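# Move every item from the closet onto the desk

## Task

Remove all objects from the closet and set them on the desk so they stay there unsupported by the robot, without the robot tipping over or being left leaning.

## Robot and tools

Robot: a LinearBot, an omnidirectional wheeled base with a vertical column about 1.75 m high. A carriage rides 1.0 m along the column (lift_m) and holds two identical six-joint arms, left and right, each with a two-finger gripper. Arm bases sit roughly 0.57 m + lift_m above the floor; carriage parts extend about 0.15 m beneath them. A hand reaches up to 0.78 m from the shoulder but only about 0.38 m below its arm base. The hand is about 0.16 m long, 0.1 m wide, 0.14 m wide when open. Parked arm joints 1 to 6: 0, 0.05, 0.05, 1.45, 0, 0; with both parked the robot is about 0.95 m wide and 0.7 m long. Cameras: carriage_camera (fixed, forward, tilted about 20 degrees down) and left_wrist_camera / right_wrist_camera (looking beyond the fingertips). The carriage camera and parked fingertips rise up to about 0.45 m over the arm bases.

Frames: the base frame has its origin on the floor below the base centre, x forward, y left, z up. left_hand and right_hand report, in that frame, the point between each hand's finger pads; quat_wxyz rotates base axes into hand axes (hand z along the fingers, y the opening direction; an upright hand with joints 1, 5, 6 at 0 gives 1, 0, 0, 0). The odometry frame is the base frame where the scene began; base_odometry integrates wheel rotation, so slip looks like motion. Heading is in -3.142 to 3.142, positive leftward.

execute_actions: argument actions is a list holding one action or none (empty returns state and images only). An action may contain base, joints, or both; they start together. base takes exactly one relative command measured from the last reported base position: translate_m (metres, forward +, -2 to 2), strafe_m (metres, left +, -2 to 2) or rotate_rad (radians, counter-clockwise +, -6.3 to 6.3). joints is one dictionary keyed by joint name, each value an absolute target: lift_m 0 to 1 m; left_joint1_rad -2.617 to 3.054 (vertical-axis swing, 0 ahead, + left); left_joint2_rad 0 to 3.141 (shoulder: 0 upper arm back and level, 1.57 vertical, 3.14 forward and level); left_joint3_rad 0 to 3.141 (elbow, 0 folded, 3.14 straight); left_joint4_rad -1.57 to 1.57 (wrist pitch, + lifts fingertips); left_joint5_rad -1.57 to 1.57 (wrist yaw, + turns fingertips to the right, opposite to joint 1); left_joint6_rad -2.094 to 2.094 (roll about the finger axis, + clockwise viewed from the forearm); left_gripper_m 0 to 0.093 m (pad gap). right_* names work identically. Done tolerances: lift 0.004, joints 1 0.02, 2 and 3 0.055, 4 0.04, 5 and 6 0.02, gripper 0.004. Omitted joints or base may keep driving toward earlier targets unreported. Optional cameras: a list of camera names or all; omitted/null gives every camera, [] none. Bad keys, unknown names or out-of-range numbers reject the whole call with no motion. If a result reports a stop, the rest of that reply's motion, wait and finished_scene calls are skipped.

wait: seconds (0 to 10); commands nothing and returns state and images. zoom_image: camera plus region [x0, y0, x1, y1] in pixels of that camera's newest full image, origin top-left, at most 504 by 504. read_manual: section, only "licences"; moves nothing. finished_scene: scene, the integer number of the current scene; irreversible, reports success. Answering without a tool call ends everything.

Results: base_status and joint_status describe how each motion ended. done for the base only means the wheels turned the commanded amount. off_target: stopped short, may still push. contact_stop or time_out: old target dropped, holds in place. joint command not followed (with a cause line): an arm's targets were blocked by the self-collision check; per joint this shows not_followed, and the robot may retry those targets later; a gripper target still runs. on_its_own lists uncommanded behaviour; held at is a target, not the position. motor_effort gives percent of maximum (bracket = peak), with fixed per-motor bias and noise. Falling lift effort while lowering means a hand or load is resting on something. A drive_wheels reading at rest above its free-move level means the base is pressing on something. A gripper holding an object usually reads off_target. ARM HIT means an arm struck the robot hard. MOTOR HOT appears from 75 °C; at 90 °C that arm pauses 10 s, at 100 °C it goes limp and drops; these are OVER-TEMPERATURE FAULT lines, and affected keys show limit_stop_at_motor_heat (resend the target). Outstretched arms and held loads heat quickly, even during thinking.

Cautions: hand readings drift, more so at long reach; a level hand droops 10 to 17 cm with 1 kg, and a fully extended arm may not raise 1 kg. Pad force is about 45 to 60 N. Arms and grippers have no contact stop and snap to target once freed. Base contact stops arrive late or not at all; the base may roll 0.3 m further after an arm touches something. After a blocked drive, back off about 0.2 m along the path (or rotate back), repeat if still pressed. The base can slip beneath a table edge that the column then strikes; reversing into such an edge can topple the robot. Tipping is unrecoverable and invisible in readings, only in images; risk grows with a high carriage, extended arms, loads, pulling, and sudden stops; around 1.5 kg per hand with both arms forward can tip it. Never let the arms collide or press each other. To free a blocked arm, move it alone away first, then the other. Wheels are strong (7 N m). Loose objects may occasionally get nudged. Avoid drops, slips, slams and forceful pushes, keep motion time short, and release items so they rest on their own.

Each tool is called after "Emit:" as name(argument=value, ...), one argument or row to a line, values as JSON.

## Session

Emit:
execute_actions(
  actions=[],
  cameras=["carriage_camera"],
)

Scene clock: 0.00 s.
base_odometry: x=+0.000 y=+0.000 heading=+0.000 (m, m, rad; odometry frame)
base_status: not commanded
joint_positions: lift_m=+0.300 left_joint1_rad=+0.004 left_joint2_rad=+0.033 left_joint3_rad=+0.053 left_joint4_rad=+1.486 left_joint5_rad=-0.011 left_joint6_rad=+0.034 left_gripper_m=+0.094 right_joint1_rad=+0.025 right_joint2_rad=+0.038 right_joint3_rad=+0.043 right_joint4_rad=+1.396 right_joint5_rad=-0.028 right_joint6_rad=-0.015 right_gripper_m=+0.094
joint_status: not commanded
motor_effort: lift_m=+28 drive_wheels=-2 (%)
left_hand: x=+0.2765 y=+0.3138 z=+1.3316 quat_wxyz=(+0.999, -0.005, +0.032, +0.019) (m; base frame)
right_hand: x=+0.3030 y=-0.3060 z=+1.3261 quat_wxyz=(+0.996, -0.015, +0.084, +0.006) (m; base frame)
pictures: carriage_camera
Images, in order (width x height): carriage_camera 504x504.

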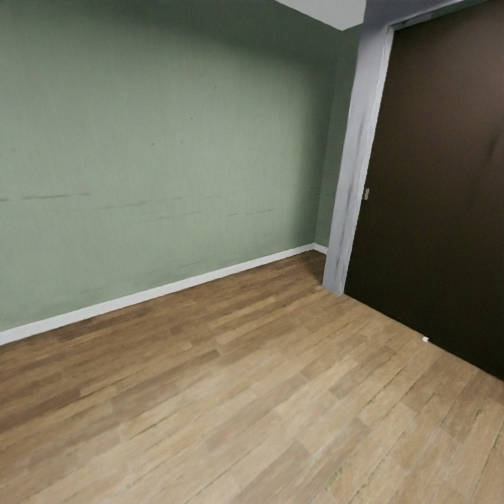

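Emit:
execute_actions(
  actions=[
    {"base":{"rotate_rad":-1.06}},
  ],
  cameras=["carriage_camera"],
)

Scene clock: 3.53 s.
base_odometry: x=+0.000 y=+0.000 heading=-1.060 (m, m, rad; odometry frame)
base_status: done
joint_positions: lift_m=+0.300 left_joint1_rad=+0.004 left_joint2_rad=+0.033 left_joint3_rad=+0.053 left_joint4_rad=+1.486 left_joint5_rad=-0.011 left_joint6_rad=+0.034 left_gripper_m=+0.094 right_joint1_rad=+0.025 right_joint2_rad=+0.038 right_joint3_rad=+0.043 right_joint4_rad=+1.396 right_joint5_rad=-0.028 right_joint6_rad=-0.015 right_gripper_m=+0.094
joint_status: not commanded
motor_effort: lift_m=+25(23) drive_wheels=+4(11) (%)
left_hand: x=+0.2765 y=+0.3138 z=+1.3316 quat_wxyz=(+0.999, -0.005, +0.032, +0.019) (m; base frame)
right_hand: x=+0.3030 y=-0.3060 z=+1.3261 quat_wxyz=(+0.996, -0.015, +0.084, +0.006) (m; base frame)
pictures: carriage_camera
Images, in order (width x height): carriage_camera 504x504.

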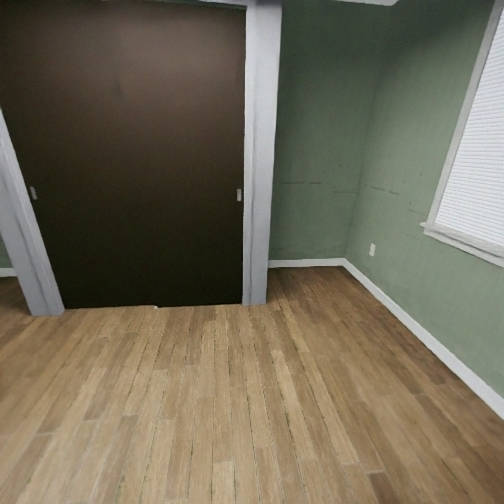

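Emit:
execute_actions(
  actions=[
    {"base":{"rotate_rad":0.09}},
  ],
  cameras=[],
)

Emit:
execute_actions(
  actions=[
    {"base":{"translate_m":1.1}},
  ],
  cameras=[],
)

Emit:
execute_actions(
  actions=[
    {"base":{"strafe_m":0.5},"joints":{"lift_m":0.1,"right_joint1_rad":0,"right_joint5_rad":0,"right_joint2_rad":1.2,"right_joint3_rad":0.8,"right_joint4_rad":0.4,"right_gripper_m":0}},
  ],
  cameras=["carriage_camera","right_wrist_camera"],
)

Scene clock: 6.23 s.
base_odometry: x=+0.000 y=+0.000 heading=-0.970 (m, m, rad; odometry frame)
base_status: done
joint_positions: lift_m=+0.300 left_joint1_rad=+0.004 left_joint2_rad=+0.033 left_joint3_rad=+0.053 left_joint4_rad=+1.486 left_joint5_rad=-0.011 left_joint6_rad=+0.034 left_gripper_m=+0.094 right_joint1_rad=+0.025 right_joint2_rad=+0.038 right_joint3_rad=+0.043 right_joint4_rad=+1.396 right_joint5_rad=-0.028 right_joint6_rad=-0.015 right_gripper_m=+0.094
joint_status: not commanded
motor_effort: lift_m=+22(23) drive_wheels=-6(8) (%)
left_hand: x=+0.2765 y=+0.3138 z=+1.3316 quat_wxyz=(+0.999, -0.005, +0.032, +0.019) (m; base frame)
right_hand: x=+0.3031 y=-0.3060 z=+1.3261 quat_wxyz=(+0.996, -0.015, +0.085, +0.006) (m; base frame)
pictures: none
No camera images: the call's "cameras" was empty. Leave "cameras" out to get every camera's image.

Scene clock: 10.73 s.
base_odometry: x=+0.621 y=-0.908 heading=-0.971 (m, m, rad; odometry frame)
base_status: done
joint_positions: lift_m=+0.300 left_joint1_rad=+0.004 left_joint2_rad=+0.033 left_joint3_rad=+0.053 left_joint4_rad=+1.486 left_joint5_rad=-0.011 left_joint6_rad=+0.034 left_gripper_m=+0.094 right_joint1_rad=+0.025 right_joint2_rad=+0.038 right_joint3_rad=+0.043 right_joint4_rad=+1.396 right_joint5_rad=-0.028 right_joint6_rad=-0.015 right_gripper_m=+0.094
joint_status: not commanded
motor_effort: lift_m=+20(23) drive_wheels=-8(18) (%)
left_hand: x=+0.2765 y=+0.3138 z=+1.3316 quat_wxyz=(+0.999, -0.005, +0.032, +0.019) (m; base frame)
right_hand: x=+0.3030 y=-0.3060 z=+1.3261 quat_wxyz=(+0.996, -0.015, +0.084, +0.006) (m; base frame)
pictures: none
No camera images: the call's "cameras" was empty. Leave "cameras" out to get every camera's image.

Scene clock: 13.83 s.
base_odometry: x=+1.034 y=-0.626 heading=-0.971 (m, m, rad; odometry frame)
base_status: done
joint_positions: lift_m=+0.100 left_joint1_rad=+0.004 left_joint2_rad=+0.033 left_joint3_rad=+0.053 left_joint4_rad=+1.485 left_joint5_rad=-0.011 left_joint6_rad=+0.034 left_gripper_m=+0.094 right_joint1_rad=+0.008 right_joint2_rad=+1.189 right_joint3_rad=+0.791 right_joint4_rad=+0.401 right_joint5_rad=-0.002 right_joint6_rad=-0.015 right_gripper_m=+0.000
joint_status: all done
motor_effort: lift_m=+24(25) drive_wheels=-3(10) (%)
left_hand: x=+0.2768 y=+0.3138 z=+1.1315 quat_wxyz=(+0.999, -0.005, +0.033, +0.019) (m; base frame)
right_hand: x=+0.6774 y=-0.3082 z=+1.0185 quat_wxyz=(+0.708, -0.009, +0.706, -0.002) (m; base frame)
pictures: carriage_camera, right_wrist_camera
Images, in order (width x height): carriage_camera 504x504, right_wrist_camera 504x504.

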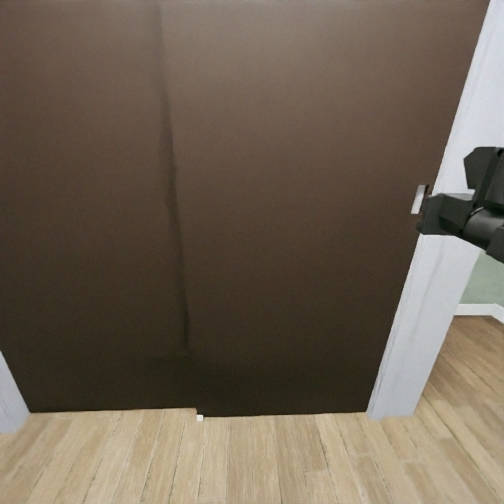

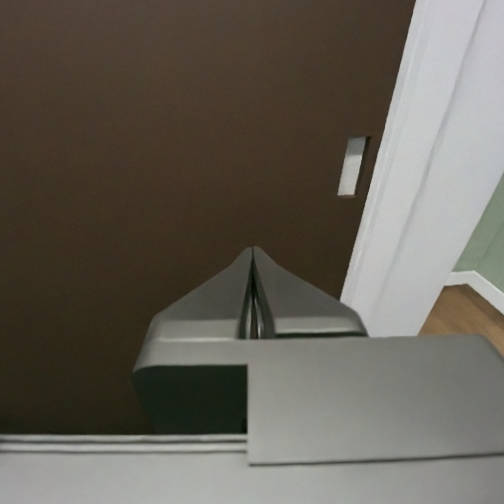

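Emit:
execute_actions(
  actions=[
    {"base":{"rotate_rad":0.025},"joints":{"lift_m":0.075}},
  ],
  cameras=[],
)

Emit:
execute_actions(
  actions=[
    {"base":{"strafe_m":-0.235}},
  ],
  cameras=[],
)

Emit:
execute_actions(
  actions=[
    {"base":{"translate_m":0.17}},
  ],
  cameras=["carriage_camera","right_wrist_camera"],
)

Scene clock: 16.03 s.
base_odometry: x=+1.034 y=-0.626 heading=-0.947 (m, m, rad; odometry frame)
base_status: done
joint_positions: lift_m=+0.075 left_joint1_rad=+0.004 left_joint2_rad=+0.033 left_joint3_rad=+0.053 left_joint4_rad=+1.485 left_joint5_rad=-0.011 left_joint6_rad=+0.034 left_gripper_m=+0.094 right_joint1_rad=+0.005 right_joint2_rad=+1.189 right_joint3_rad=+0.798 right_joint4_rad=+0.405 right_joint5_rad=-0.002 right_joint6_rad=-0.015 right_gripper_m=+0.000
joint_status: all done
motor_effort: lift_m=+27(17) drive_wheels=-6(7) (%)
left_hand: x=+0.2768 y=+0.3138 z=+1.1065 quat_wxyz=(+0.999, -0.005, +0.033, +0.019) (m; base frame)
right_hand: x=+0.6776 y=-0.3092 z=+0.9982 quat_wxyz=(+0.712, -0.008, +0.702, -0.003) (m; base frame)
pictures: none
No camera images: the call's "cameras" was empty. Leave "cameras" out to get every camera's image.

Scene clock: 18.27 s.
base_odometry: x=+0.843 y=-0.763 heading=-0.946 (m, m, rad; odometry frame)
base_status: done
joint_positions: lift_m=+0.075 left_joint1_rad=+0.004 left_joint2_rad=+0.033 left_joint3_rad=+0.053 left_joint4_rad=+1.485 left_joint5_rad=-0.011 left_joint6_rad=+0.034 left_gripper_m=+0.094 right_joint1_rad=+0.005 right_joint2_rad=+1.189 right_joint3_rad=+0.798 right_joint4_rad=+0.405 right_joint5_rad=-0.002 right_joint6_rad=-0.015 right_gripper_m=+0.000
joint_status: not commanded
motor_effort: lift_m=+21(24) drive_wheels=-7(12) (%)
left_hand: x=+0.2768 y=+0.3138 z=+1.1065 quat_wxyz=(+0.999, -0.005, +0.033, +0.019) (m; base frame)
right_hand: x=+0.6776 y=-0.3092 z=+0.9983 quat_wxyz=(+0.712, -0.008, +0.702, -0.003) (m; base frame)
pictures: none
No camera images: the call's "cameras" was empty. Leave "cameras" out to get every camera's image.

Scene clock: 20.20 s.
base_odometry: x=+0.942 y=-0.902 heading=-0.946 (m, m, rad; odometry frame)
base_status: done
joint_positions: lift_m=+0.075 left_joint1_rad=+0.004 left_joint2_rad=+0.033 left_joint3_rad=+0.053 left_joint4_rad=+1.486 left_joint5_rad=-0.011 left_joint6_rad=+0.034 left_gripper_m=+0.094 right_joint1_rad=+0.005 right_joint2_rad=+1.189 right_joint3_rad=+0.798 right_joint4_rad=+0.407 right_joint5_rad=-0.002 right_joint6_rad=-0.015 right_gripper_m=+0.000
joint_status: not commanded
motor_effort: lift_m=+24(24) drive_wheels=-5(10) (%)
left_hand: x=+0.2766 y=+0.3138 z=+1.1065 quat_wxyz=(+0.999, -0.005, +0.033, +0.019) (m; base frame)
right_hand: x=+0.6776 y=-0.3092 z=+0.9986 quat_wxyz=(+0.713, -0.008, +0.702, -0.003) (m; base frame)
pictures: carriage_camera, right_wrist_camera
Images, in order (width x height): carriage_camera 504x504, right_wrist_camera 504x504.

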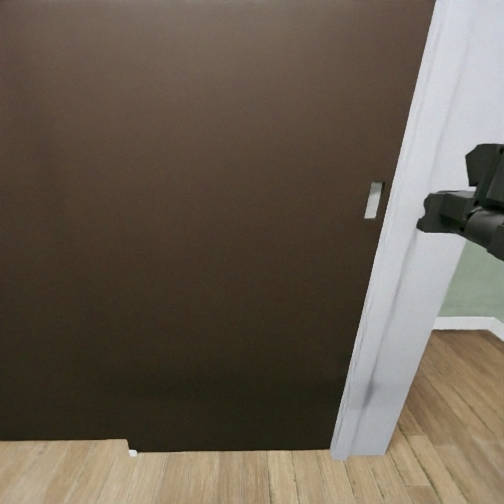

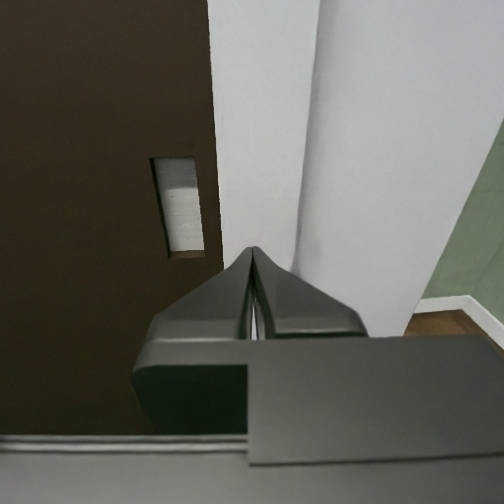

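Emit:
execute_actions(
  actions=[
    {"base":{"strafe_m":0.062}},
  ],
  cameras=[],
)

Emit:
execute_actions(
  actions=[
    {"base":{"translate_m":0.06}},
  ],
  cameras=["carriage_camera","right_wrist_camera"],
)

Scene clock: 23.23 s.
base_odometry: x=+0.993 y=-0.865 heading=-0.946 (m, m, rad; odometry frame)
base_status: done
joint_positions: lift_m=+0.075 left_joint1_rad=+0.004 left_joint2_rad=+0.033 left_joint3_rad=+0.053 left_joint4_rad=+1.486 left_joint5_rad=-0.011 left_joint6_rad=+0.034 left_gripper_m=+0.094 right_joint1_rad=+0.005 right_joint2_rad=+1.189 right_joint3_rad=+0.798 right_joint4_rad=+0.407 right_joint5_rad=-0.002 right_joint6_rad=-0.015 right_gripper_m=+0.000
joint_status: not commanded
motor_effort: lift_m=+21(21) drive_wheels=-3(10) (%)
left_hand: x=+0.2766 y=+0.3138 z=+1.1065 quat_wxyz=(+0.999, -0.005, +0.033, +0.019) (m; base frame)
right_hand: x=+0.6776 y=-0.3096 z=+0.9987 quat_wxyz=(+0.713, -0.008, +0.701, -0.003) (m; base frame)
pictures: none
No camera images: the call's "cameras" was empty. Leave "cameras" out to get every camera's image.

Scene clock: 24.50 s.
base_odometry: x=+1.028 y=-0.914 heading=-0.946 (m, m, rad; odometry frame)
base_status: done
joint_positions: lift_m=+0.075 left_joint1_rad=+0.004 left_joint2_rad=+0.033 left_joint3_rad=+0.053 left_joint4_rad=+1.486 left_joint5_rad=-0.011 left_joint6_rad=+0.034 left_gripper_m=+0.094 right_joint1_rad=+0.005 right_joint2_rad=+1.189 right_joint3_rad=+0.798 right_joint4_rad=+0.408 right_joint5_rad=-0.002 right_joint6_rad=-0.015 right_gripper_m=+0.000
joint_status: not commanded
motor_effort: lift_m=+22(22) drive_wheels=-5(9) (%)
left_hand: x=+0.2766 y=+0.3138 z=+1.1065 quat_wxyz=(+0.999, -0.005, +0.033, +0.019) (m; base frame)
right_hand: x=+0.6776 y=-0.3096 z=+0.9990 quat_wxyz=(+0.713, -0.008, +0.701, -0.003) (m; base frame)
pictures: carriage_camera, right_wrist_camera
Images, in order (width x height): carriage_camera 504x504, right_wrist_camera 504x504.

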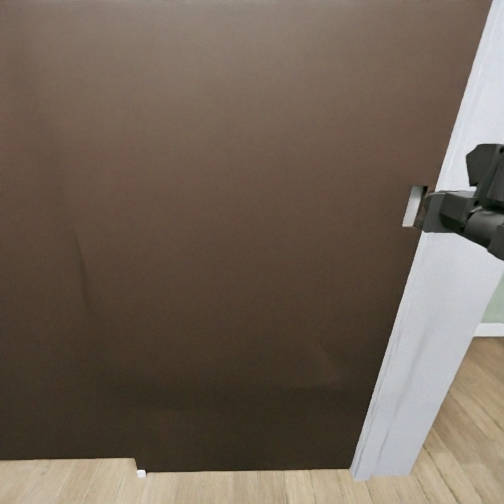

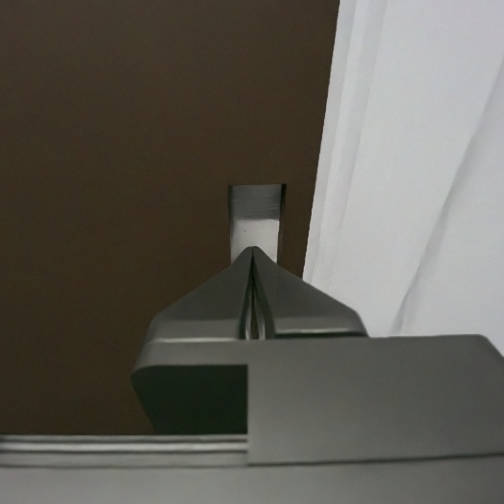

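Emit:
execute_actions(
  actions=[
    {"base":{"translate_m":0.035},"joints":{"lift_m":0.06}},
  ],
  cameras=["right_wrist_camera"],
)

Scene clock: 26.33 s.
base_odometry: x=+1.049 y=-0.942 heading=-0.946 (m, m, rad; odometry frame)
base_status: done
joint_positions: lift_m=+0.060 left_joint1_rad=+0.004 left_joint2_rad=+0.033 left_joint3_rad=+0.053 left_joint4_rad=+1.486 left_joint5_rad=-0.011 left_joint6_rad=+0.034 left_gripper_m=+0.094 right_joint1_rad=+0.005 right_joint2_rad=+1.189 right_joint3_rad=+0.798 right_joint4_rad=+0.408 right_joint5_rad=-0.002 right_joint6_rad=-0.015 right_gripper_m=+0.000
joint_status: all done
motor_effort: lift_m=+24(23) drive_wheels=+1(12) (%)
left_hand: x=+0.2766 y=+0.3138 z=+1.0915 quat_wxyz=(+0.999, -0.005, +0.033, +0.019) (m; base frame)
right_hand: x=+0.6776 y=-0.3096 z=+0.9841 quat_wxyz=(+0.713, -0.008, +0.701, -0.003) (m; base frame)
pictures: right_wrist_camera
Images, in order (width x height): right_wrist_camera 504x504.

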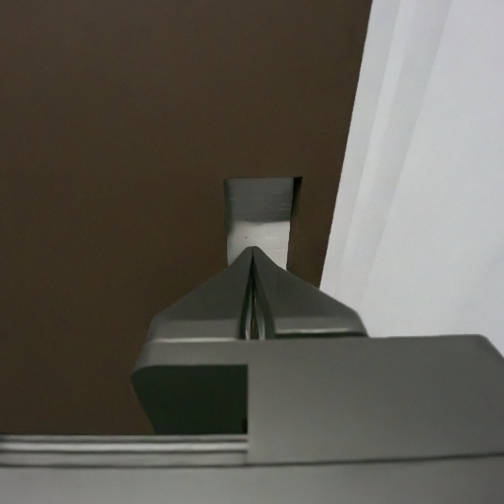

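Emit:
execute_actions(
  actions=[
    {"base":{"translate_m":0.02},"joints":{"right_joint1_rad":0.0}},
  ],
  cameras=["right_wrist_camera"],
)

Scene clock: 28.03 s.
base_odometry: x=+1.060 y=-0.958 heading=-0.945 (m, m, rad; odometry frame)
base_status: done
joint_positions: lift_m=+0.060 left_joint1_rad=+0.004 left_joint2_rad=+0.033 left_joint3_rad=+0.053 left_joint4_rad=+1.484 left_joint5_rad=-0.011 left_joint6_rad=+0.034 left_gripper_m=+0.094 right_joint1_rad=+0.005 right_joint2_rad=+1.168 right_joint3_rad=+0.798 right_joint4_rad=+0.380 right_joint5_rad=-0.003 right_joint6_rad=-0.015 right_gripper_m=+0.000
joint_status: all done
motor_effort: lift_m=+23(26) drive_wheels=+3(11) (%)
left_hand: x=+0.2768 y=+0.3138 z=+1.0915 quat_wxyz=(+0.999, -0.005, +0.033, +0.019) (m; base frame)
right_hand: x=+0.6732 y=-0.3095 z=+0.9849 quat_wxyz=(+0.710, -0.008, +0.704, -0.003) (m; base frame)
pictures: right_wrist_camera
Images, in order (width x height): right_wrist_camera 504x504.

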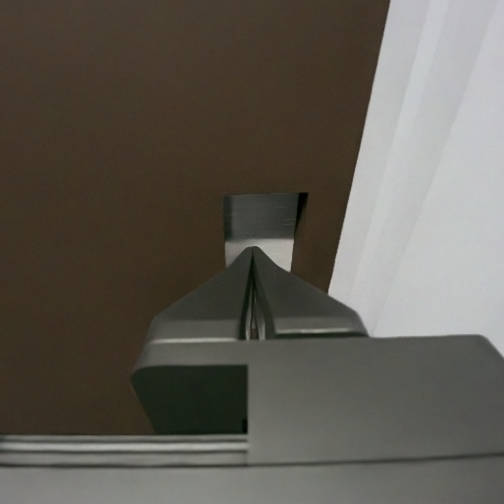

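Emit:
execute_actions(
  actions=[
    {"base":{"strafe_m":0.3},"joints":{"right_joint1_rad":0.03}},
  ],
  cameras=["carriage_camera","right_wrist_camera"],
)

Scene clock: 31.03 s.
base_odometry: x=+1.304 y=-0.783 heading=-0.946 (m, m, rad; odometry frame)
base_status: done
joint_positions: lift_m=+0.060 left_joint1_rad=+0.004 left_joint2_rad=+0.033 left_joint3_rad=+0.053 left_joint4_rad=+1.484 left_joint5_rad=-0.011 left_joint6_rad=+0.034 left_gripper_m=+0.094 right_joint1_rad=-0.032 right_joint2_rad=+1.151 right_joint3_rad=+0.798 right_joint4_rad=+0.358 right_joint5_rad=+0.314 right_joint6_rad=-0.014 right_gripper_m=+0.000
joint_status: right_joint1_rad off_target (ended at -0.031, target +0.030)
motor_effort: lift_m=+21(25) drive_wheels=+3(14) (%)
left_hand: x=+0.2768 y=+0.3138 z=+1.0915 quat_wxyz=(+0.999, -0.005, +0.033, +0.019) (m; base frame)
right_hand: x=+0.6594 y=-0.3775 z=+0.9863 quat_wxyz=(+0.697, +0.117, +0.696, -0.126) (m; base frame)
pictures: carriage_camera, right_wrist_camera
Images, in order (width x height): carriage_camera 504x504, right_wrist_camera 504x504.

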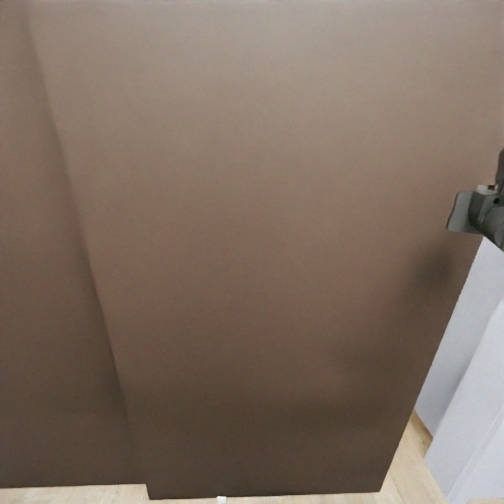

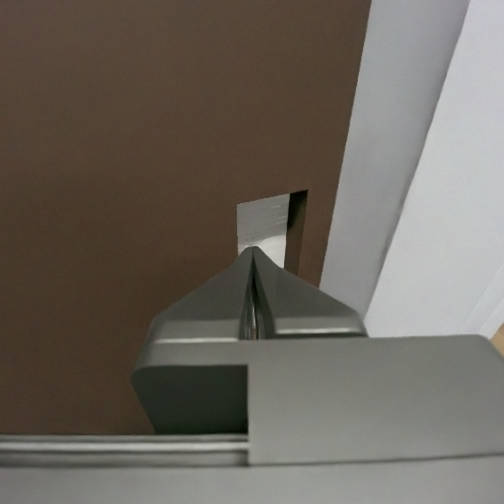

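Emit:
execute_actions(
  actions=[
    {"base":{"strafe_m":0.5},"joints":{"right_joint1_rad":0.04}},
  ],
  cameras=["carriage_camera","right_wrist_camera"],
)

Scene clock: 35.00 s.
base_odometry: x=+1.710 y=-0.491 heading=-0.947 (m, m, rad; odometry frame)
base_status: done
joint_positions: lift_m=+0.060 left_joint1_rad=+0.004 left_joint2_rad=+0.033 left_joint3_rad=+0.053 left_joint4_rad=+1.484 left_joint5_rad=-0.011 left_joint6_rad=+0.034 left_gripper_m=+0.094 right_joint1_rad=-0.072 right_joint2_rad=+1.122 right_joint3_rad=+0.783 right_joint4_rad=+0.345 right_joint5_rad=+0.641 right_joint6_rad=-0.011 right_gripper_m=+0.000
joint_status: right_joint1_rad off_target (ended at -0.072, target +0.040)
motor_effort: lift_m=+24(27) drive_wheels=+3(15) (%)
left_hand: x=+0.2768 y=+0.3138 z=+1.0915 quat_wxyz=(+0.999, -0.005, +0.033, +0.019) (m; base frame)
right_hand: x=+0.6207 y=-0.4408 z=+0.9866 quat_wxyz=(+0.663, +0.244, +0.662, -0.250) (m; base frame)
pictures: carriage_camera, right_wrist_camera
Images, in order (width x height): carriage_camera 504x504, right_wrist_camera 504x504.

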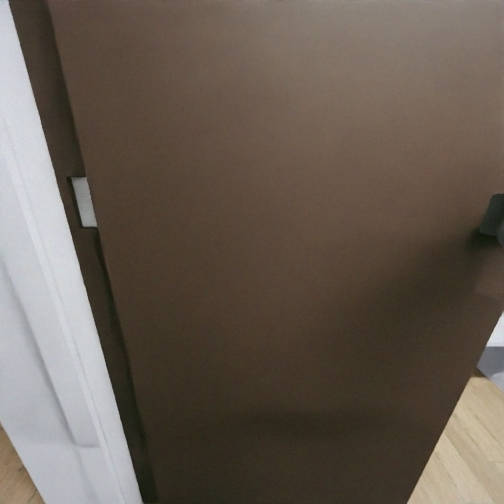

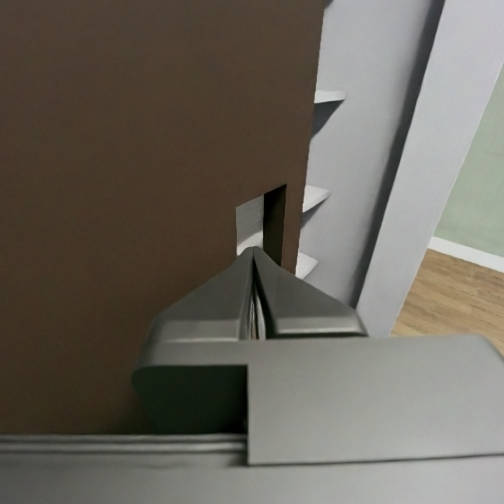

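Emit:
execute_actions(
  actions=[
    {"base":{"translate_m":-0.25},"joints":{"right_joint1_rad":-0.07,"right_joint5_rad":0.62,"right_joint2_rad":1.0}},
  ],
  cameras=[],
)

Emit:
execute_actions(
  actions=[
    {"base":{"strafe_m":-0.8},"joints":{"lift_m":0.25,"right_joint1_rad":0,"right_joint2_rad":0.05,"right_joint3_rad":0.05,"right_joint4_rad":1.45,"right_joint5_rad":0,"right_gripper_m":0.093}},
  ],
  cameras=["carriage_camera"],
)

Scene clock: 38.40 s.
base_odometry: x=+1.564 y=-0.288 heading=-0.947 (m, m, rad; odometry frame)
base_status: done
joint_positions: lift_m=+0.060 left_joint1_rad=+0.004 left_joint2_rad=+0.033 left_joint3_rad=+0.053 left_joint4_rad=+1.484 left_joint5_rad=-0.011 left_joint6_rad=+0.034 left_gripper_m=+0.094 right_joint1_rad=-0.076 right_joint2_rad=+1.009 right_joint3_rad=+0.798 right_joint4_rad=+0.405 right_joint5_rad=+0.621 right_joint6_rad=-0.011 right_gripper_m=+0.000
joint_status: all done
motor_effort: lift_m=+24(24) drive_wheels=-2(13) (%)
left_hand: x=+0.2768 y=+0.3138 z=+1.0915 quat_wxyz=(+0.999, -0.005, +0.033, +0.019) (m; base frame)
right_hand: x=+0.5934 y=-0.4375 z=+1.0448 quat_wxyz=(+0.726, +0.256, +0.597, -0.226) (m; base frame)
pictures: none
No camera images: the call's "cameras" was empty. Leave "cameras" out to get every camera's image.

Scene clock: 42.33 s.
base_odometry: x=+0.914 y=-0.755 heading=-0.947 (m, m, rad; odometry frame)
base_status: done
joint_positions: lift_m=+0.250 left_joint1_rad=+0.004 left_joint2_rad=+0.033 left_joint3_rad=+0.053 left_joint4_rad=+1.484 left_joint5_rad=-0.011 left_joint6_rad=+0.034 left_gripper_m=+0.094 right_joint1_rad=-0.003 right_joint2_rad=+0.067 right_joint3_rad=+0.073 right_joint4_rad=+1.453 right_joint5_rad=+0.003 right_joint6_rad=-0.011 right_gripper_m=+0.093
joint_status: all done
motor_effort: lift_m=+24(28) drive_wheels=-3(10) (%)
left_hand: x=+0.2768 y=+0.3138 z=+1.2815 quat_wxyz=(+0.999, -0.005, +0.033, +0.019) (m; base frame)
right_hand: x=+0.2892 y=-0.3124 z=+1.2863 quat_wxyz=(+0.998, +0.001, +0.056, -0.007) (m; base frame)
pictures: carriage_camera
Images, in order (width x height): carriage_camera 504x504.

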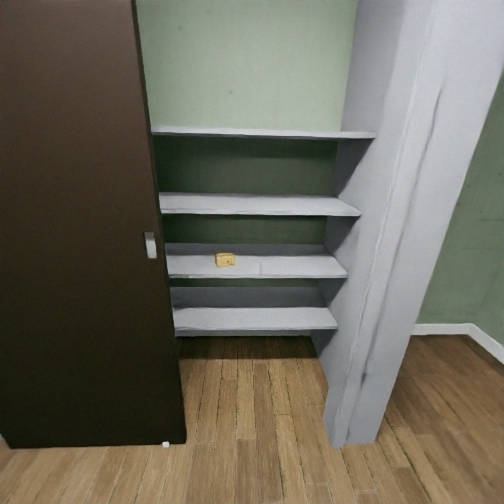

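Emit:
zoom_image(
  camera="carriage_camera",
  region=[160,230,300,300],
)

Region (160, 230, 300, 300) of carriage_camera's 504x504 image, scaled by 3.600, with more detail than that image has.

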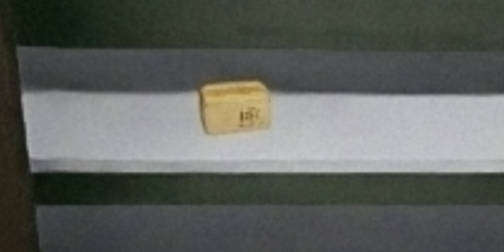

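Emit:
execute_actions(
  actions=[
    {"base":{"strafe_m":-0.06},"joints":{"lift_m":0.035}},
  ],
  cameras=[],
)

Emit:
execute_actions(
  actions=[
    {"base":{"rotate_rad":0.3}},
  ],
  cameras=[],
)

Emit:
execute_actions(
  actions=[
    {"joints":{"right_joint1_rad":-0.3,"right_joint2_rad":2.6,"right_joint3_rad":1.97,"right_joint4_rad":0.65,"right_joint5_rad":-1.45}},
  ],
  cameras=["carriage_camera"],
)

Emit:
execute_actions(
  actions=[
    {"base":{"translate_m":0.42}},
  ],
  cameras=["carriage_camera","right_wrist_camera"],
)

Scene clock: 48.77 s.
base_odometry: x=+0.865 y=-0.790 heading=-0.947 (m, m, rad; odometry frame)
base_status: done
joint_positions: lift_m=+0.035 left_joint1_rad=+0.004 left_joint2_rad=+0.033 left_joint3_rad=+0.053 left_joint4_rad=+1.484 left_joint5_rad=-0.011 left_joint6_rad=+0.034 left_gripper_m=+0.094 right_joint1_rad=-0.003 right_joint2_rad=+0.067 right_joint3_rad=+0.062 right_joint4_rad=+1.453 right_joint5_rad=+0.003 right_joint6_rad=-0.011 right_gripper_m=+0.093
joint_status: all done
motor_effort: lift_m=+22(25) drive_wheels=-3(10) (%)
left_hand: x=+0.2768 y=+0.3138 z=+1.0665 quat_wxyz=(+0.999, -0.005, +0.033, +0.019) (m; base frame)
right_hand: x=+0.2927 y=-0.3124 z=+1.0682 quat_wxyz=(+0.998, +0.001, +0.061, -0.007) (m; base frame)
pictures: none
No camera images: the call's "cameras" was empty. Leave "cameras" out to get every camera's image.

Scene clock: 50.27 s.
base_odometry: x=+0.865 y=-0.790 heading=-0.647 (m, m, rad; odometry frame)
base_status: done
joint_positions: lift_m=+0.035 left_joint1_rad=+0.004 left_joint2_rad=+0.033 left_joint3_rad=+0.053 left_joint4_rad=+1.484 left_joint5_rad=-0.011 left_joint6_rad=+0.034 left_gripper_m=+0.094 right_joint1_rad=-0.003 right_joint2_rad=+0.067 right_joint3_rad=+0.062 right_joint4_rad=+1.453 right_joint5_rad=+0.003 right_joint6_rad=-0.011 right_gripper_m=+0.093
joint_status: not commanded
motor_effort: lift_m=+20(22) drive_wheels=+5(9) (%)
left_hand: x=+0.2768 y=+0.3138 z=+1.0665 quat_wxyz=(+0.999, -0.005, +0.033, +0.019) (m; base frame)
right_hand: x=+0.2928 y=-0.3124 z=+1.0682 quat_wxyz=(+0.998, +0.001, +0.062, -0.007) (m; base frame)
pictures: none
No camera images: the call's "cameras" was empty. Leave "cameras" out to get every camera's image.

Scene clock: 52.57 s.
base_odometry: x=+0.865 y=-0.790 heading=-0.647 (m, m, rad; odometry frame)
base_status: not commanded
joint_positions: lift_m=+0.035 left_joint1_rad=+0.004 left_joint2_rad=+0.033 left_joint3_rad=+0.053 left_joint4_rad=+1.484 left_joint5_rad=-0.011 left_joint6_rad=+0.034 left_gripper_m=+0.094 right_joint1_rad=-0.294 right_joint2_rad=+2.594 right_joint3_rad=+1.961 right_joint4_rad=+0.648 right_joint5_rad=-1.443 right_joint6_rad=-0.011 right_gripper_m=+0.093
joint_status: all done
motor_effort: lift_m=+22(26) drive_wheels=+5(5) (%)
left_hand: x=+0.2768 y=+0.3138 z=+1.0665 quat_wxyz=(+0.999, -0.005, +0.033, +0.019) (m; base frame)
right_hand: x=+0.8598 y=-0.3154 z=+0.7898 quat_wxyz=(+0.599, -0.391, +0.588, +0.377) (m; base frame)
pictures: carriage_camera
Images, in order (width x height): carriage_camera 504x504.

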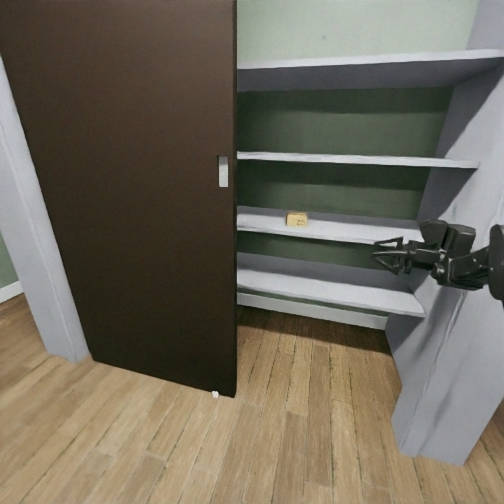

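Scene clock: 55.53 s.
base_odometry: x=+1.201 y=-1.043 heading=-0.646 (m, m, rad; odometry frame)
base_status: done
joint_positions: lift_m=+0.035 left_joint1_rad=+0.004 left_joint2_rad=+0.033 left_joint3_rad=+0.053 left_joint4_rad=+1.484 left_joint5_rad=-0.011 left_joint6_rad=+0.034 left_gripper_m=+0.094 right_joint1_rad=-0.296 right_joint2_rad=+2.594 right_joint3_rad=+1.961 right_joint4_rad=+0.654 right_joint5_rad=-1.446 right_joint6_rad=-0.011 right_gripper_m=+0.093
joint_status: not commanded
motor_effort: lift_m=+24(25) drive_wheels=-7(16) (%)
left_hand: x=+0.2768 y=+0.3138 z=+1.0665 quat_wxyz=(+0.999, -0.005, +0.033, +0.019) (m; base frame)
right_hand: x=+0.8594 y=-0.3161 z=+0.7903 quat_wxyz=(+0.600, -0.393, +0.587, +0.376) (m; base frame)
pictures: carriage_camera, right_wrist_camera
Images, in order (width x height): carriage_camera 504x504, right_wrist_camera 504x504.

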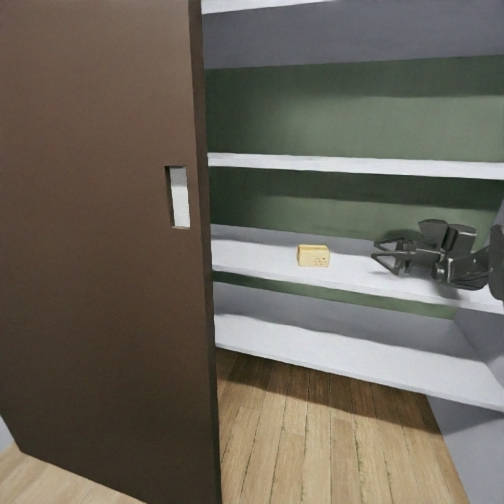

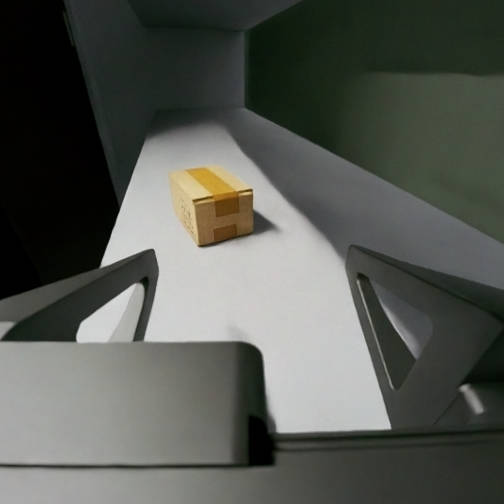

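Emit:
execute_actions(
  actions=[
    {"base":{"strafe_m":-0.07},"joints":{"right_joint1_rad":-0.22,"right_joint5_rad":-1.55}},
  ],
  cameras=[],
)

Emit:
execute_actions(
  actions=[
    {"base":{"translate_m":0.09},"joints":{"lift_m":0.015}},
  ],
  cameras=["carriage_camera","right_wrist_camera"],
)

Scene clock: 59.17 s.
base_odometry: x=+1.159 y=-1.099 heading=-0.646 (m, m, rad; odometry frame)
base_status: done
joint_positions: lift_m=+0.035 left_joint1_rad=+0.004 left_joint2_rad=+0.033 left_joint3_rad=+0.053 left_joint4_rad=+1.484 left_joint5_rad=-0.011 left_joint6_rad=+0.034 left_gripper_m=+0.094 right_joint1_rad=-0.221 right_joint2_rad=+2.594 right_joint3_rad=+1.961 right_joint4_rad=+0.654 right_joint5_rad=-1.545 right_joint6_rad=-0.011 right_gripper_m=+0.093
joint_status: all done
motor_effort: lift_m=+26(25) drive_wheels=-3(12) (%)
left_hand: x=+0.2768 y=+0.3138 z=+1.0665 quat_wxyz=(+0.999, -0.005, +0.033, +0.019) (m; base frame)
right_hand: x=+0.8416 y=-0.2664 z=+0.7900 quat_wxyz=(+0.565, -0.443, +0.551, +0.426) (m; base frame)
pictures: none
No camera images: the call's "cameras" was empty. Leave "cameras" out to get every camera's image.

Scene clock: 60.73 s.
base_odometry: x=+1.230 y=-1.153 heading=-0.647 (m, m, rad; odometry frame)
base_status: done
joint_positions: lift_m=+0.015 left_joint1_rad=+0.004 left_joint2_rad=+0.033 left_joint3_rad=+0.053 left_joint4_rad=+1.485 left_joint5_rad=-0.011 left_joint6_rad=+0.034 left_gripper_m=+0.094 right_joint1_rad=-0.221 right_joint2_rad=+2.593 right_joint3_rad=+1.966 right_joint4_rad=+0.657 right_joint5_rad=-1.548 right_joint6_rad=-0.011 right_gripper_m=+0.093
joint_status: all done
motor_effort: lift_m=+25(23) drive_wheels=-5(10) (%)
left_hand: x=+0.2768 y=+0.3138 z=+1.0465 quat_wxyz=(+0.999, -0.005, +0.033, +0.019) (m; base frame)
right_hand: x=+0.8416 y=-0.2663 z=+0.7725 quat_wxyz=(+0.566, -0.447, +0.548, +0.424) (m; base frame)
pictures: carriage_camera, right_wrist_camera
Images, in order (width x height): carriage_camera 504x504, right_wrist_camera 504x504.

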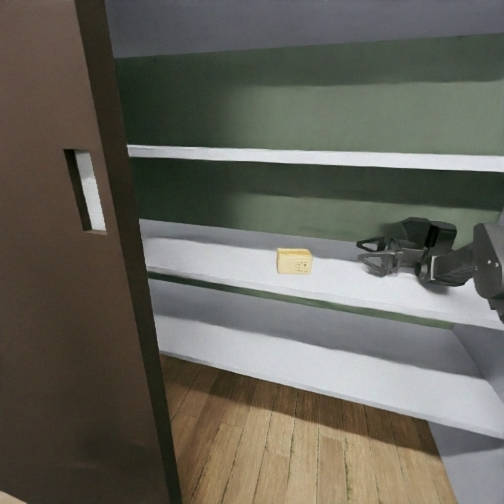

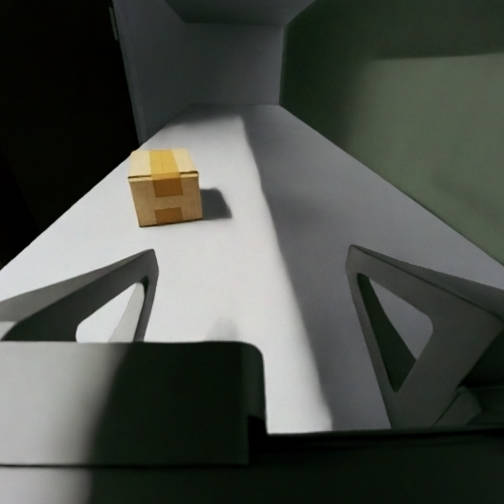

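Emit:
execute_actions(
  actions=[
    {"base":{"translate_m":-0.04},"joints":{"right_joint1_rad":-0.06}},
  ],
  cameras=["carriage_camera","right_wrist_camera"],
)

Scene clock: 62.93 s.
base_odometry: x=+1.199 y=-1.129 heading=-0.646 (m, m, rad; odometry frame)
base_status: done
joint_positions: lift_m=+0.015 left_joint1_rad=+0.004 left_joint2_rad=+0.033 left_joint3_rad=+0.053 left_joint4_rad=+1.484 left_joint5_rad=-0.011 left_joint6_rad=+0.034 left_gripper_m=+0.094 right_joint1_rad=-0.061 right_joint2_rad=+2.593 right_joint3_rad=+1.966 right_joint4_rad=+0.658 right_joint5_rad=-1.549 right_joint6_rad=-0.011 right_gripper_m=+0.093
joint_status: all done
motor_effort: lift_m=+25(25) drive_wheels=+2(15) (%)
left_hand: x=+0.2768 y=+0.3138 z=+1.0465 quat_wxyz=(+0.999, -0.005, +0.033, +0.019) (m; base frame)
right_hand: x=+0.8268 y=-0.1742 z=+0.7726 quat_wxyz=(+0.530, -0.489, +0.510, +0.468) (m; base frame)
pictures: carriage_camera, right_wrist_camera
Images, in order (width x height): carriage_camera 504x504, right_wrist_camera 504x504.

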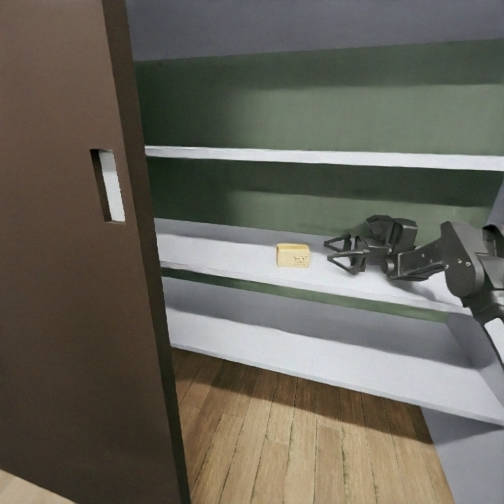

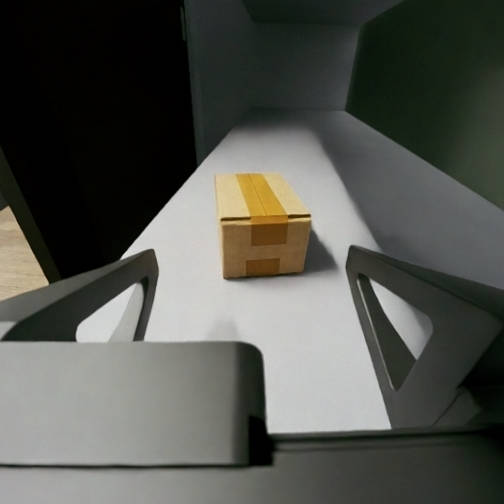

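Emit:
execute_actions(
  actions=[
    {"base":{"strafe_m":0.1},"joints":{"lift_m":0.005}},
  ],
  cameras=["carriage_camera","right_wrist_camera"],
)

Scene clock: 65.17 s.
base_odometry: x=+1.259 y=-1.049 heading=-0.646 (m, m, rad; odometry frame)
base_status: done
joint_positions: lift_m=+0.005 left_joint1_rad=+0.004 left_joint2_rad=+0.033 left_joint3_rad=+0.053 left_joint4_rad=+1.484 left_joint5_rad=-0.011 left_joint6_rad=+0.034 left_gripper_m=+0.094 right_joint1_rad=-0.058 right_joint2_rad=+2.593 right_joint3_rad=+1.966 right_joint4_rad=+0.657 right_joint5_rad=-1.549 right_joint6_rad=-0.011 right_gripper_m=+0.093
joint_status: all done
motor_effort: lift_m=+22(28) drive_wheels=-4(11) (%)
left_hand: x=+0.2768 y=+0.3138 z=+1.0365 quat_wxyz=(+0.999, -0.005, +0.033, +0.019) (m; base frame)
right_hand: x=+0.8263 y=-0.1725 z=+0.7625 quat_wxyz=(+0.529, -0.490, +0.509, +0.469) (m; base frame)
pictures: carriage_camera, right_wrist_camera
Images, in order (width x height): carriage_camera 504x504, right_wrist_camera 504x504.

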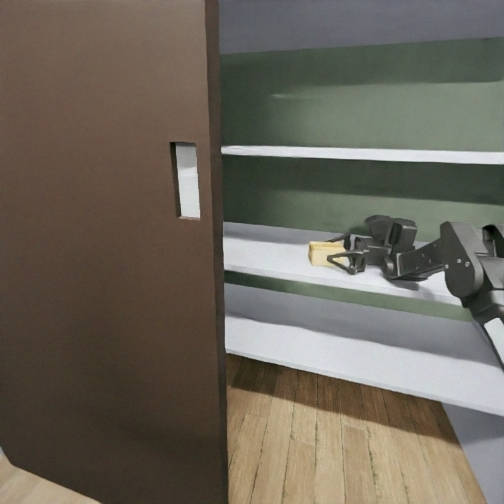

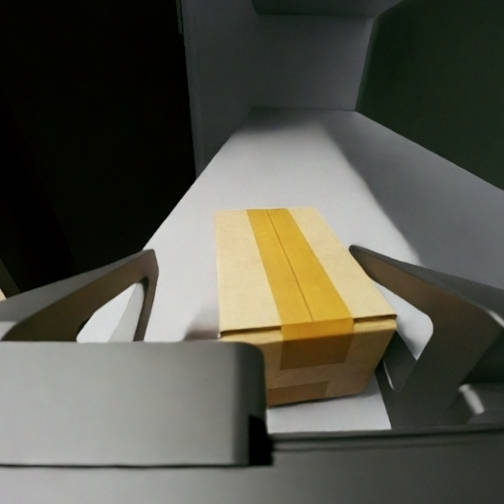

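Emit:
execute_actions(
  actions=[
    {"base":{"translate_m":0.02},"joints":{"lift_m":0.0,"right_joint1_rad":-0.03,"right_joint2_rad":2.62}},
  ],
  cameras=["right_wrist_camera"],
)

Emit:
execute_actions(
  actions=[
    {"joints":{"right_gripper_m":0.03}},
  ],
  cameras=["right_wrist_camera"],
)

Emit:
execute_actions(
  actions=[
    {"joints":{"lift_m":0.05}},
  ],
  cameras=["carriage_camera","right_wrist_camera"],
)

Scene clock: 67.37 s.
base_odometry: x=+1.275 y=-1.061 heading=-0.646 (m, m, rad; odometry frame)
base_status: done
joint_positions: lift_m=+0.000 left_joint1_rad=+0.004 left_joint2_rad=+0.033 left_joint3_rad=+0.053 left_joint4_rad=+1.484 left_joint5_rad=-0.011 left_joint6_rad=+0.034 left_gripper_m=+0.094 right_joint1_rad=-0.034 right_joint2_rad=+2.593 right_joint3_rad=+1.969 right_joint4_rad=+0.657 right_joint5_rad=-1.552 right_joint6_rad=-0.003 right_gripper_m=+0.093
joint_status: all done
motor_effort: lift_m=+22(25) drive_wheels=+3(6) (%)
left_hand: x=+0.2768 y=+0.3138 z=+1.0316 quat_wxyz=(+0.999, -0.005, +0.033, +0.019) (m; base frame)
right_hand: x=+0.8225 y=-0.1589 z=+0.7584 quat_wxyz=(+0.522, -0.496, +0.504, +0.478) (m; base frame)
pictures: right_wrist_camera
Images, in order (width x height): right_wrist_camera 504x504.

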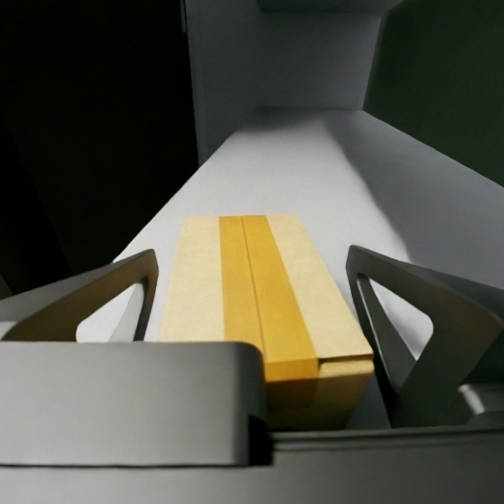

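Scene clock: 68.00 s.
base_odometry: x=+1.275 y=-1.061 heading=-0.646 (m, m, rad; odometry frame)
base_status: not commanded
joint_positions: lift_m=+0.000 left_joint1_rad=+0.004 left_joint2_rad=+0.033 left_joint3_rad=+0.053 left_joint4_rad=+1.484 left_joint5_rad=-0.011 left_joint6_rad=+0.034 left_gripper_m=+0.094 right_joint1_rad=-0.034 right_joint2_rad=+2.593 right_joint3_rad=+1.969 right_joint4_rad=+0.657 right_joint5_rad=-1.552 right_joint6_rad=-0.005 right_gripper_m=+0.059
joint_status: right_gripper_m off_target (ended at +0.059, target +0.030)
motor_effort: lift_m=+25(22) drive_wheels=+3(3) (%)
left_hand: x=+0.2768 y=+0.3138 z=+1.0316 quat_wxyz=(+0.999, -0.005, +0.033, +0.019) (m; base frame)
right_hand: x=+0.8226 y=-0.1589 z=+0.7584 quat_wxyz=(+0.522, -0.496, +0.504, +0.477) (m; base frame)
pictures: right_wrist_camera
Images, in order (width x height): right_wrist_camera 504x504.

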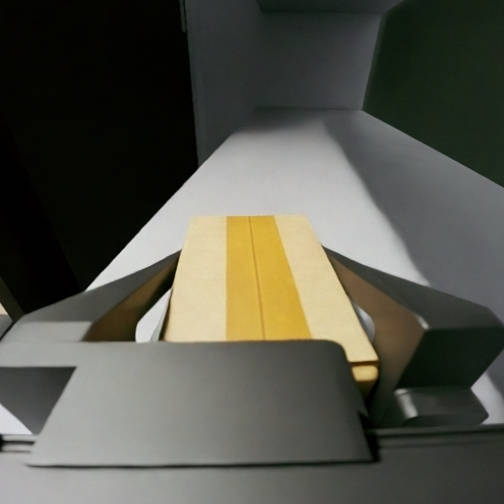

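Scene clock: 68.73 s.
base_odometry: x=+1.275 y=-1.061 heading=-0.646 (m, m, rad; odometry frame)
base_status: not commanded
joint_positions: lift_m=+0.050 left_joint1_rad=+0.004 left_joint2_rad=+0.033 left_joint3_rad=+0.053 left_joint4_rad=+1.484 left_joint5_rad=-0.011 left_joint6_rad=+0.034 left_gripper_m=+0.094 right_joint1_rad=-0.034 right_joint2_rad=+2.610 right_joint3_rad=+1.969 right_joint4_rad=+0.654 right_joint5_rad=-1.550 right_joint6_rad=-0.006 right_gripper_m=+0.059
joint_status: all done
motor_effort: lift_m=+25(28) drive_wheels=+3(3) (%)
left_hand: x=+0.2768 y=+0.3138 z=+1.0816 quat_wxyz=(+0.999, -0.005, +0.033, +0.019) (m; base frame)
right_hand: x=+0.8236 y=-0.1590 z=+0.7989 quat_wxyz=(+0.518, -0.491, +0.509, +0.481) (m; base frame)
pictures: carriage_camera, right_wrist_camera
Images, in order (width x height): carriage_camera 504x504, right_wrist_camera 504x504.

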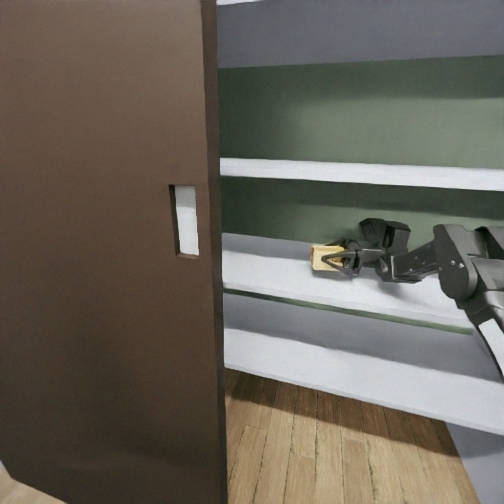

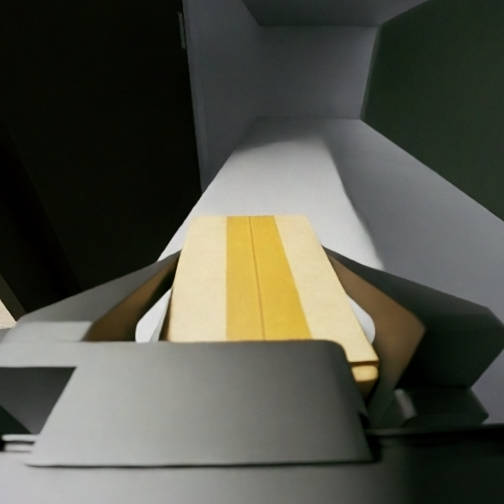

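Emit:
execute_actions(
  actions=[
    {"base":{"translate_m":-0.25}},
  ],
  cameras=["carriage_camera","right_wrist_camera"],
)

Emit:
execute_actions(
  actions=[
    {"joints":{"lift_m":0.4,"right_joint5_rad":-1.3}},
  ],
  cameras=["carriage_camera","right_wrist_camera"],
)

Scene clock: 72.30 s.
base_odometry: x=+1.075 y=-0.910 heading=-0.646 (m, m, rad; odometry frame)
base_status: done
joint_positions: lift_m=+0.050 left_joint1_rad=+0.004 left_joint2_rad=+0.033 left_joint3_rad=+0.053 left_joint4_rad=+1.484 left_joint5_rad=-0.011 left_joint6_rad=+0.034 left_gripper_m=+0.094 right_joint1_rad=-0.034 right_joint2_rad=+2.610 right_joint3_rad=+1.969 right_joint4_rad=+0.653 right_joint5_rad=-1.549 right_joint6_rad=-0.007 right_gripper_m=+0.059
joint_status: not commanded
motor_effort: lift_m=+23(24) drive_wheels=-3(10) (%)
left_hand: x=+0.2768 y=+0.3138 z=+1.0816 quat_wxyz=(+0.999, -0.005, +0.033, +0.019) (m; base frame)
right_hand: x=+0.8238 y=-0.1590 z=+0.7988 quat_wxyz=(+0.518, -0.490, +0.509, +0.481) (m; base frame)
pictures: carriage_camera, right_wrist_camera
Images, in order (width x height): carriage_camera 504x504, right_wrist_camera 504x504.

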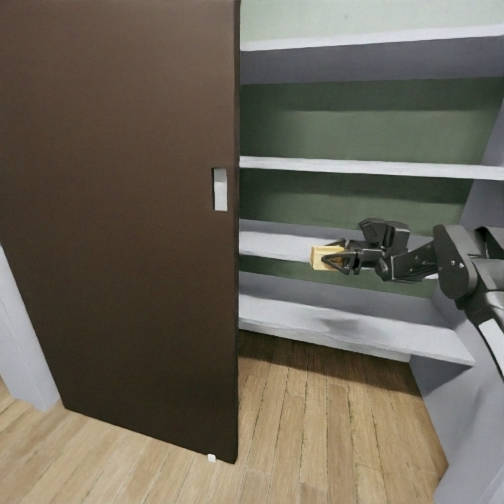

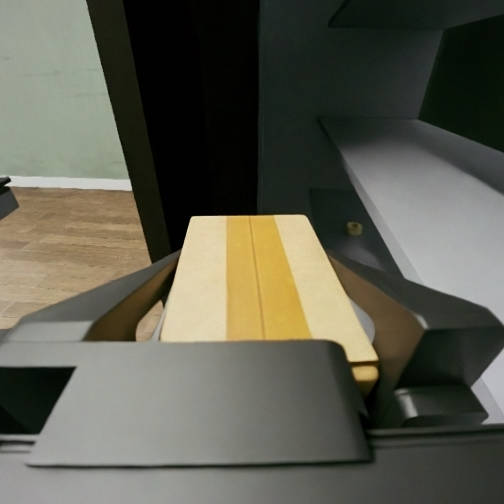

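Scene clock: 74.23 s.
base_odometry: x=+1.075 y=-0.910 heading=-0.646 (m, m, rad; odometry frame)
base_status: not commanded
joint_positions: lift_m=+0.400 left_joint1_rad=+0.004 left_joint2_rad=+0.033 left_joint3_rad=+0.053 left_joint4_rad=+1.484 left_joint5_rad=-0.011 left_joint6_rad=+0.034 left_gripper_m=+0.094 right_joint1_rad=-0.034 right_joint2_rad=+2.613 right_joint3_rad=+1.969 right_joint4_rad=+0.653 right_joint5_rad=-1.302 right_joint6_rad=-0.007 right_gripper_m=+0.059
joint_status: all done
motor_effort: lift_m=+24(28) drive_wheels=-2(3) (%)
left_hand: x=+0.2768 y=+0.3138 z=+1.4316 quat_wxyz=(+0.999, -0.005, +0.033, +0.019) (m; base frame)
right_hand: x=+0.8656 y=-0.1666 z=+1.1477 quat_wxyz=(+0.574, -0.423, +0.566, +0.415) (m; base frame)
pictures: carriage_camera, right_wrist_camera
Images, in order (width x height): carriage_camera 504x504, right_wrist_camera 504x504.

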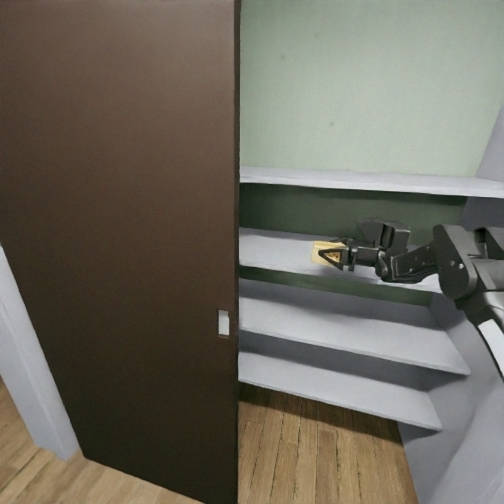

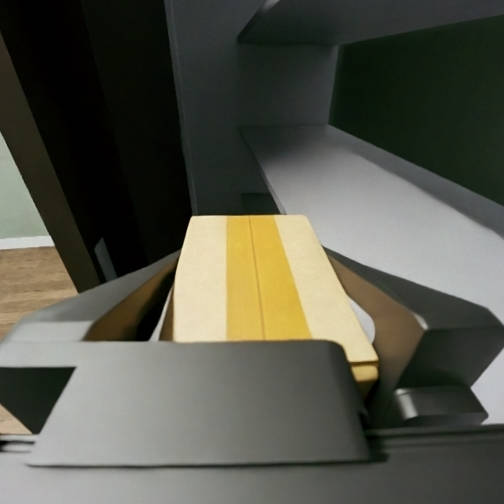

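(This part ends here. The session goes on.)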